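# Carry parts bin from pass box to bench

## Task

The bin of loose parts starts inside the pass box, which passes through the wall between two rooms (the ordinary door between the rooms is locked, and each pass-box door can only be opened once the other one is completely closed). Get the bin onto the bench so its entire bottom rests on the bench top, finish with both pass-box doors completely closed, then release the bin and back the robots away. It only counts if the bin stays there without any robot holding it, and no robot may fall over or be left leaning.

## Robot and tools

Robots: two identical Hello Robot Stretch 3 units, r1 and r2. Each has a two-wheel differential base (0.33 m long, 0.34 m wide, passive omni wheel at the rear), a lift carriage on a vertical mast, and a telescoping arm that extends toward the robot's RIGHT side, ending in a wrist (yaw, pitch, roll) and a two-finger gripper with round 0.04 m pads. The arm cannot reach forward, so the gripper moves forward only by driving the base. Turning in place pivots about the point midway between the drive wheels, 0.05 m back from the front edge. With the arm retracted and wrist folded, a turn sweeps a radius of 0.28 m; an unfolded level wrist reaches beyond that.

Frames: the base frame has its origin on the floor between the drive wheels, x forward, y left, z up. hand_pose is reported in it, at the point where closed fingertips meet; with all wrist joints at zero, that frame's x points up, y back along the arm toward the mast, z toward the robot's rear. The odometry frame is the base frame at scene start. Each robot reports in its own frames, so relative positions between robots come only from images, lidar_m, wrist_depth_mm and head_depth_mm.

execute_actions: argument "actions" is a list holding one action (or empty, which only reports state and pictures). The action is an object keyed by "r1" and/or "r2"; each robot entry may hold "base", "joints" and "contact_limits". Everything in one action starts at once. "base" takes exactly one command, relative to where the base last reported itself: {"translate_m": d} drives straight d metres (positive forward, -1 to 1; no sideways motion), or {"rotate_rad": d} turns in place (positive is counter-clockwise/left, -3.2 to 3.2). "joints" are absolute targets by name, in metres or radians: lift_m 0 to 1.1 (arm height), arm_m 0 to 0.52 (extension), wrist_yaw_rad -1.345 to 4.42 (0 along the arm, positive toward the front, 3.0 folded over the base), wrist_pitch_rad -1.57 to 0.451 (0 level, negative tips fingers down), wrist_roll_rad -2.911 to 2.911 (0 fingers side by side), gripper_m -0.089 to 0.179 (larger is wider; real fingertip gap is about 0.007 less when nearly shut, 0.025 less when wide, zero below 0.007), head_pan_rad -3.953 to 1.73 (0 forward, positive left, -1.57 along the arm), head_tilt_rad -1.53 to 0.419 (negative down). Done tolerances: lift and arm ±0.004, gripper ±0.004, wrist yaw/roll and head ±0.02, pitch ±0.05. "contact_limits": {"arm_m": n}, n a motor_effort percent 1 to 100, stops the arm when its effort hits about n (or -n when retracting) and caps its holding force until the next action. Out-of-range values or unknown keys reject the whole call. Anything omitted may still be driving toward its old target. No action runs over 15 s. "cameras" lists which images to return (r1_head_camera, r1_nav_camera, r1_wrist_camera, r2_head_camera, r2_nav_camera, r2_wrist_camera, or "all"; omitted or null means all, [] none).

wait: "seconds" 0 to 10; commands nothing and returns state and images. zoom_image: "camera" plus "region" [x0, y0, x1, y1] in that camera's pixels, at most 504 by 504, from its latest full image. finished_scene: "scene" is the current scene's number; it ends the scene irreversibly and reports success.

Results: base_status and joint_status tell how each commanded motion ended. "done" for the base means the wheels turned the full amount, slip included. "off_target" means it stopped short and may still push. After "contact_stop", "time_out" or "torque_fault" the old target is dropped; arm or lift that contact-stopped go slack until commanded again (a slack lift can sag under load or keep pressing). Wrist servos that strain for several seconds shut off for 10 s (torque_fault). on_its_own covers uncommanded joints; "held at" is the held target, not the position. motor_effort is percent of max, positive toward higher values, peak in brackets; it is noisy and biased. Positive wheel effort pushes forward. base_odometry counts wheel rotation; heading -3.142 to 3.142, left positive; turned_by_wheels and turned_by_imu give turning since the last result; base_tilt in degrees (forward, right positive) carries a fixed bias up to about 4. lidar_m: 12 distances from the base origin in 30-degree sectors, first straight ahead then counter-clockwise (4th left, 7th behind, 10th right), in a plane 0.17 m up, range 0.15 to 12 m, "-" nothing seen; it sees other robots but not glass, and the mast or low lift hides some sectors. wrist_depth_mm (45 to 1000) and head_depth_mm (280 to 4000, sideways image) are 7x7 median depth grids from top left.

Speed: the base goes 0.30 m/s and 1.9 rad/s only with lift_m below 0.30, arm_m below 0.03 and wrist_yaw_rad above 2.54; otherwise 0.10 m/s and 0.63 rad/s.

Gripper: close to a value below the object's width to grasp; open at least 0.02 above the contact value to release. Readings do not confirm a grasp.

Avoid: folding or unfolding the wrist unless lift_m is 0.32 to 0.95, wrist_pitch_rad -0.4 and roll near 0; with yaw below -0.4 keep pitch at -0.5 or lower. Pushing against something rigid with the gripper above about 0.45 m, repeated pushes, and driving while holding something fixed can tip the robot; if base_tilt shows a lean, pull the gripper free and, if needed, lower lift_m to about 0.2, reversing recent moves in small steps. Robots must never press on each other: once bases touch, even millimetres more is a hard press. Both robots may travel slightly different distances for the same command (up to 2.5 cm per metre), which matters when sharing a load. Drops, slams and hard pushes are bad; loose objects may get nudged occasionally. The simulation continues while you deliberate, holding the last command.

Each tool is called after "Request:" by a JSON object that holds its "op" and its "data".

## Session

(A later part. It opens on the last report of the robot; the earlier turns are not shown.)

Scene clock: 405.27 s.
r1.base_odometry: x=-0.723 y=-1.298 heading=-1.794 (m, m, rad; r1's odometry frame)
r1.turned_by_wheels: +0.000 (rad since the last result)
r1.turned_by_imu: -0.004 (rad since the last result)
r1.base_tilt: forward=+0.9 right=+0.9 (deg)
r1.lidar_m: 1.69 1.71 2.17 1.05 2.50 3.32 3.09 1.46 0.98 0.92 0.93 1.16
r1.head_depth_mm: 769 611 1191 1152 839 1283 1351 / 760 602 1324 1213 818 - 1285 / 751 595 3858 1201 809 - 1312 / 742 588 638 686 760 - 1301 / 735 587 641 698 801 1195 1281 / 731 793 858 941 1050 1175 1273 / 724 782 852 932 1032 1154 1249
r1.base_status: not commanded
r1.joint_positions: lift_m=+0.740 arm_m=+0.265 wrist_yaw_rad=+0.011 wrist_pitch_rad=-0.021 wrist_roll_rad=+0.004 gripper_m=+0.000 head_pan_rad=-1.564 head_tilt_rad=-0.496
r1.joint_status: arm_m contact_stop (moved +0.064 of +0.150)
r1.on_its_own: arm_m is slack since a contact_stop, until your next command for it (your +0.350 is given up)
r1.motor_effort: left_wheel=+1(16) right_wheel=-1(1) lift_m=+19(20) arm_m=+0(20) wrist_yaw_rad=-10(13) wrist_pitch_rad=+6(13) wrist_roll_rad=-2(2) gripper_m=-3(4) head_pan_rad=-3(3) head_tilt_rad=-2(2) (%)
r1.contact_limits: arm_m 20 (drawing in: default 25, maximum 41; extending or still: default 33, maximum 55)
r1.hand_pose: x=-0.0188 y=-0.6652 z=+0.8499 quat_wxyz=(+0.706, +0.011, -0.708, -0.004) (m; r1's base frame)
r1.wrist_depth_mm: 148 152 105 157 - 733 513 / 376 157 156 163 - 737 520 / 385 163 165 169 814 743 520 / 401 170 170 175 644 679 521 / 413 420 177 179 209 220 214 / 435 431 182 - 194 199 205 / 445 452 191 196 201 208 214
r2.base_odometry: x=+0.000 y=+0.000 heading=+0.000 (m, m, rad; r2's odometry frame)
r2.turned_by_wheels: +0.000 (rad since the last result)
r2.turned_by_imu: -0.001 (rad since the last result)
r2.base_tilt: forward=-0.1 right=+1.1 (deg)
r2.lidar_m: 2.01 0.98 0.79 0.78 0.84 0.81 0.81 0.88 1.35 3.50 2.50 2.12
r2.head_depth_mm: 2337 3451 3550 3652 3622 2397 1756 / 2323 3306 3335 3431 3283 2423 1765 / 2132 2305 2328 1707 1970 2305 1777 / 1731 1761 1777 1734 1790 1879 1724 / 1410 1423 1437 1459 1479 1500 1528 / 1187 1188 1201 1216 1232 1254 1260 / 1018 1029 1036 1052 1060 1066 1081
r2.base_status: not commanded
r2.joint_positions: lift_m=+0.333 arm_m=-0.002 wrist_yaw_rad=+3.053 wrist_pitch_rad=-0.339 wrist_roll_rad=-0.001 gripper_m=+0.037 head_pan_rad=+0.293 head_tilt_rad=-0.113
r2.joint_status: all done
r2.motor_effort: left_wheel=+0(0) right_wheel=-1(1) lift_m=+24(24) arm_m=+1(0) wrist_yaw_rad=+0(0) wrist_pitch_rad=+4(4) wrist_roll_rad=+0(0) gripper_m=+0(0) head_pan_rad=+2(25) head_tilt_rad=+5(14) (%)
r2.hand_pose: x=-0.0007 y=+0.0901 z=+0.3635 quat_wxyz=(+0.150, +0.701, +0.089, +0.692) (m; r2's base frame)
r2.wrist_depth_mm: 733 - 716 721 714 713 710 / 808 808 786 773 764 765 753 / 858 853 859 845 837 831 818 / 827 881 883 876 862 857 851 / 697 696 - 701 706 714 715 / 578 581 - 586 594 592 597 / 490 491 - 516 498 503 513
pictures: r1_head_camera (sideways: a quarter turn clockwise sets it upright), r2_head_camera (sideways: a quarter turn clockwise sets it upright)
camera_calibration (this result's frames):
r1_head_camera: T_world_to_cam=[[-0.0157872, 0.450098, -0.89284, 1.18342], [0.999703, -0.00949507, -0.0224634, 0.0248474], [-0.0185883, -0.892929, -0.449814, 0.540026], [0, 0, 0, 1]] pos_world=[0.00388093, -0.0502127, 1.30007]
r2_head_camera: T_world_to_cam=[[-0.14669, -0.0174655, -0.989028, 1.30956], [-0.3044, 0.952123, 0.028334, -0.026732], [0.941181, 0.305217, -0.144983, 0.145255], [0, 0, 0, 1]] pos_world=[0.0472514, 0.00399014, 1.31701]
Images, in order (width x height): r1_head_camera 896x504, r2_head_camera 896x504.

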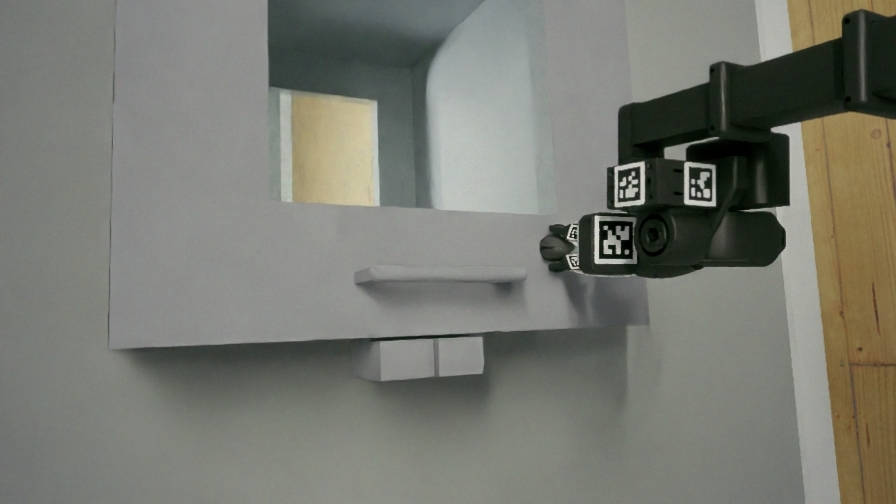

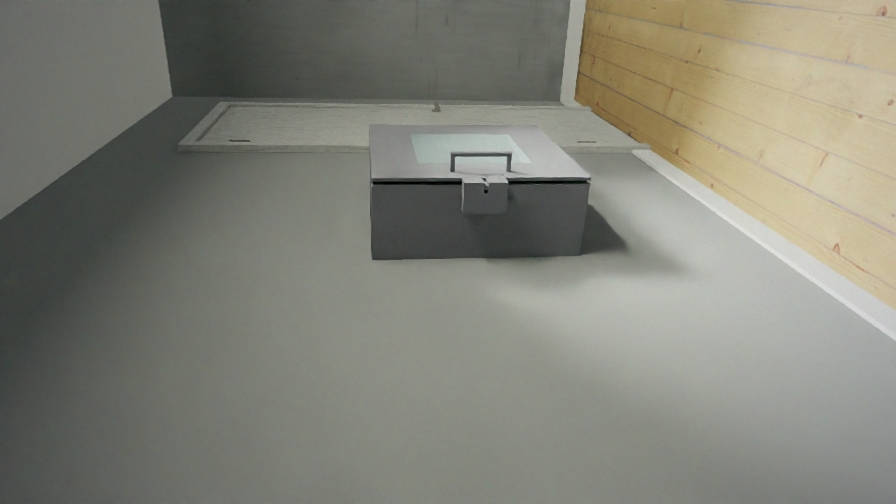

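Both appear shut.

Request:
{"op": "execute_actions", "data": {"actions": [{"r1":{"joints":{"arm_m":0.0}}}], "cameras": ["r1_nav_camera"]}}

Request:
{"op": "finished_scene", "data": {"scene": 1}}

Scene clock: 410.73 s.
r1.base_odometry: x=-0.723 y=-1.298 heading=-1.794 (m, m, rad; r1's odometry frame)
r1.turned_by_wheels: +0.000 (rad since the last result)
r1.turned_by_imu: +0.000 (rad since the last result)
r1.base_tilt: forward=+0.8 right=+0.9 (deg)
r1.lidar_m: 1.69 1.71 2.17 1.06 2.50 3.32 3.09 1.46 0.98 0.92 0.93 1.15
r1.head_depth_mm: 767 609 1193 1151 840 1297 1325 / 760 603 1319 1208 825 1266 1320 / 751 594 3843 1204 818 1240 1316 / 742 587 637 685 783 1202 1304 / 736 586 640 698 801 1196 1285 / 732 791 857 939 1047 1173 1270 / 725 783 852 933 1030 1156 1254
r1.base_status: not commanded
r1.joint_positions: lift_m=+0.740 arm_m=+0.003 wrist_yaw_rad=+0.001 wrist_pitch_rad=-0.020 wrist_roll_rad=+0.004 gripper_m=+0.000 head_pan_rad=-1.564 head_tilt_rad=-0.496
r1.joint_status: all done
joint sent to its limit — the command would take r1.arm_m past its lower limit, so that joint was sent only as far as its limit.
r1.motor_effort: left_wheel=+0(0) right_wheel=+1(1) lift_m=+20(20) arm_m=-4(3) wrist_yaw_rad=-2(11) wrist_pitch_rad=+6(6) wrist_roll_rad=-2(2) gripper_m=-2(3) head_pan_rad=-3(3) head_tilt_rad=-1(1) (%)
r1.hand_pose: x=-0.0213 y=-0.4036 z=+0.8500 quat_wxyz=(+0.706, +0.008, -0.708, -0.007) (m; r1's base frame)
r1.wrist_depth_mm: 605 604 400 404 996 769 448 / 617 629 416 420 - 786 469 / 641 655 658 429 - 782 482 / 668 682 678 452 467 480 489 / 677 700 701 459 486 493 518 / 692 709 738 - 789 828 853 / 717 747 776 805 829 835 875
r2.base_odometry: x=+0.000 y=+0.000 heading=+0.000 (m, m, rad; r2's odometry frame)
r2.turned_by_wheels: +0.000 (rad since the last result)
r2.turned_by_imu: -0.001 (rad since the last result)
r2.base_tilt: forward=-0.1 right=+1.1 (deg)
r2.lidar_m: 2.01 0.98 0.79 0.78 0.85 0.82 0.81 0.88 1.35 3.50 2.49 2.12
r2.head_depth_mm: 2311 3505 3537 3630 3649 2417 1771 / 2302 3298 3390 3478 3250 2454 1771 / 2126 2314 2334 1711 1961 2285 1773 / 1713 1756 1774 1729 1786 1891 1726 / 1397 1415 1436 1459 1482 1518 1521 / 1175 1188 1204 1216 1237 1249 1268 / 1011 1026 1036 1046 1060 1069 1084
r2.base_status: not commanded
r2.joint_positions: lift_m=+0.333 arm_m=-0.002 wrist_yaw_rad=+3.053 wrist_pitch_rad=-0.339 wrist_roll_rad=-0.001 gripper_m=+0.037 head_pan_rad=+0.293 head_tilt_rad=-0.113
r2.joint_status: not commanded
r2.motor_effort: left_wheel=+0(0) right_wheel=-1(1) lift_m=+24(24) arm_m=+1(1) wrist_yaw_rad=+0(0) wrist_pitch_rad=+4(4) wrist_roll_rad=+1(1) gripper_m=+0(0) head_pan_rad=+3(2) head_tilt_rad=+5(5) (%)
r2.hand_pose: x=-0.0007 y=+0.0901 z=+0.3635 quat_wxyz=(+0.150, +0.701, +0.089, +0.692) (m; r2's base frame)
r2.wrist_depth_mm: 744 - 727 717 717 707 706 / 803 793 784 782 775 756 762 / 862 874 840 830 833 812 827 / 831 869 888 878 878 859 857 / 685 690 - 711 721 711 721 / 575 579 - 588 590 592 597 / 492 491 - 514 501 505 506
pictures: r1_nav_camera (sideways: a quarter turn counterclockwise sets it upright)
camera_calibration (this result's frames):
r1_nav_camera: T_world_to_cam=[[0.0283623, -0.508316, 0.860703, -1.08776], [-0.998573, -0.0533944, 0.00137165, 0.0516188], [0.0452595, -0.859514, -0.509105, 0.61652], [0, 0, 0, 1]] pos_world=[0.0544932, -0.0202632, 1.25004]
Images, in order (width x height): r1_nav_camera 672x504.

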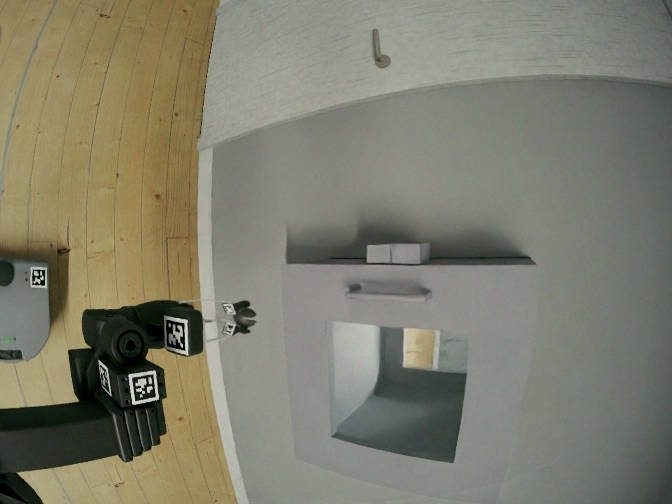

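The scene is finished: the task was done.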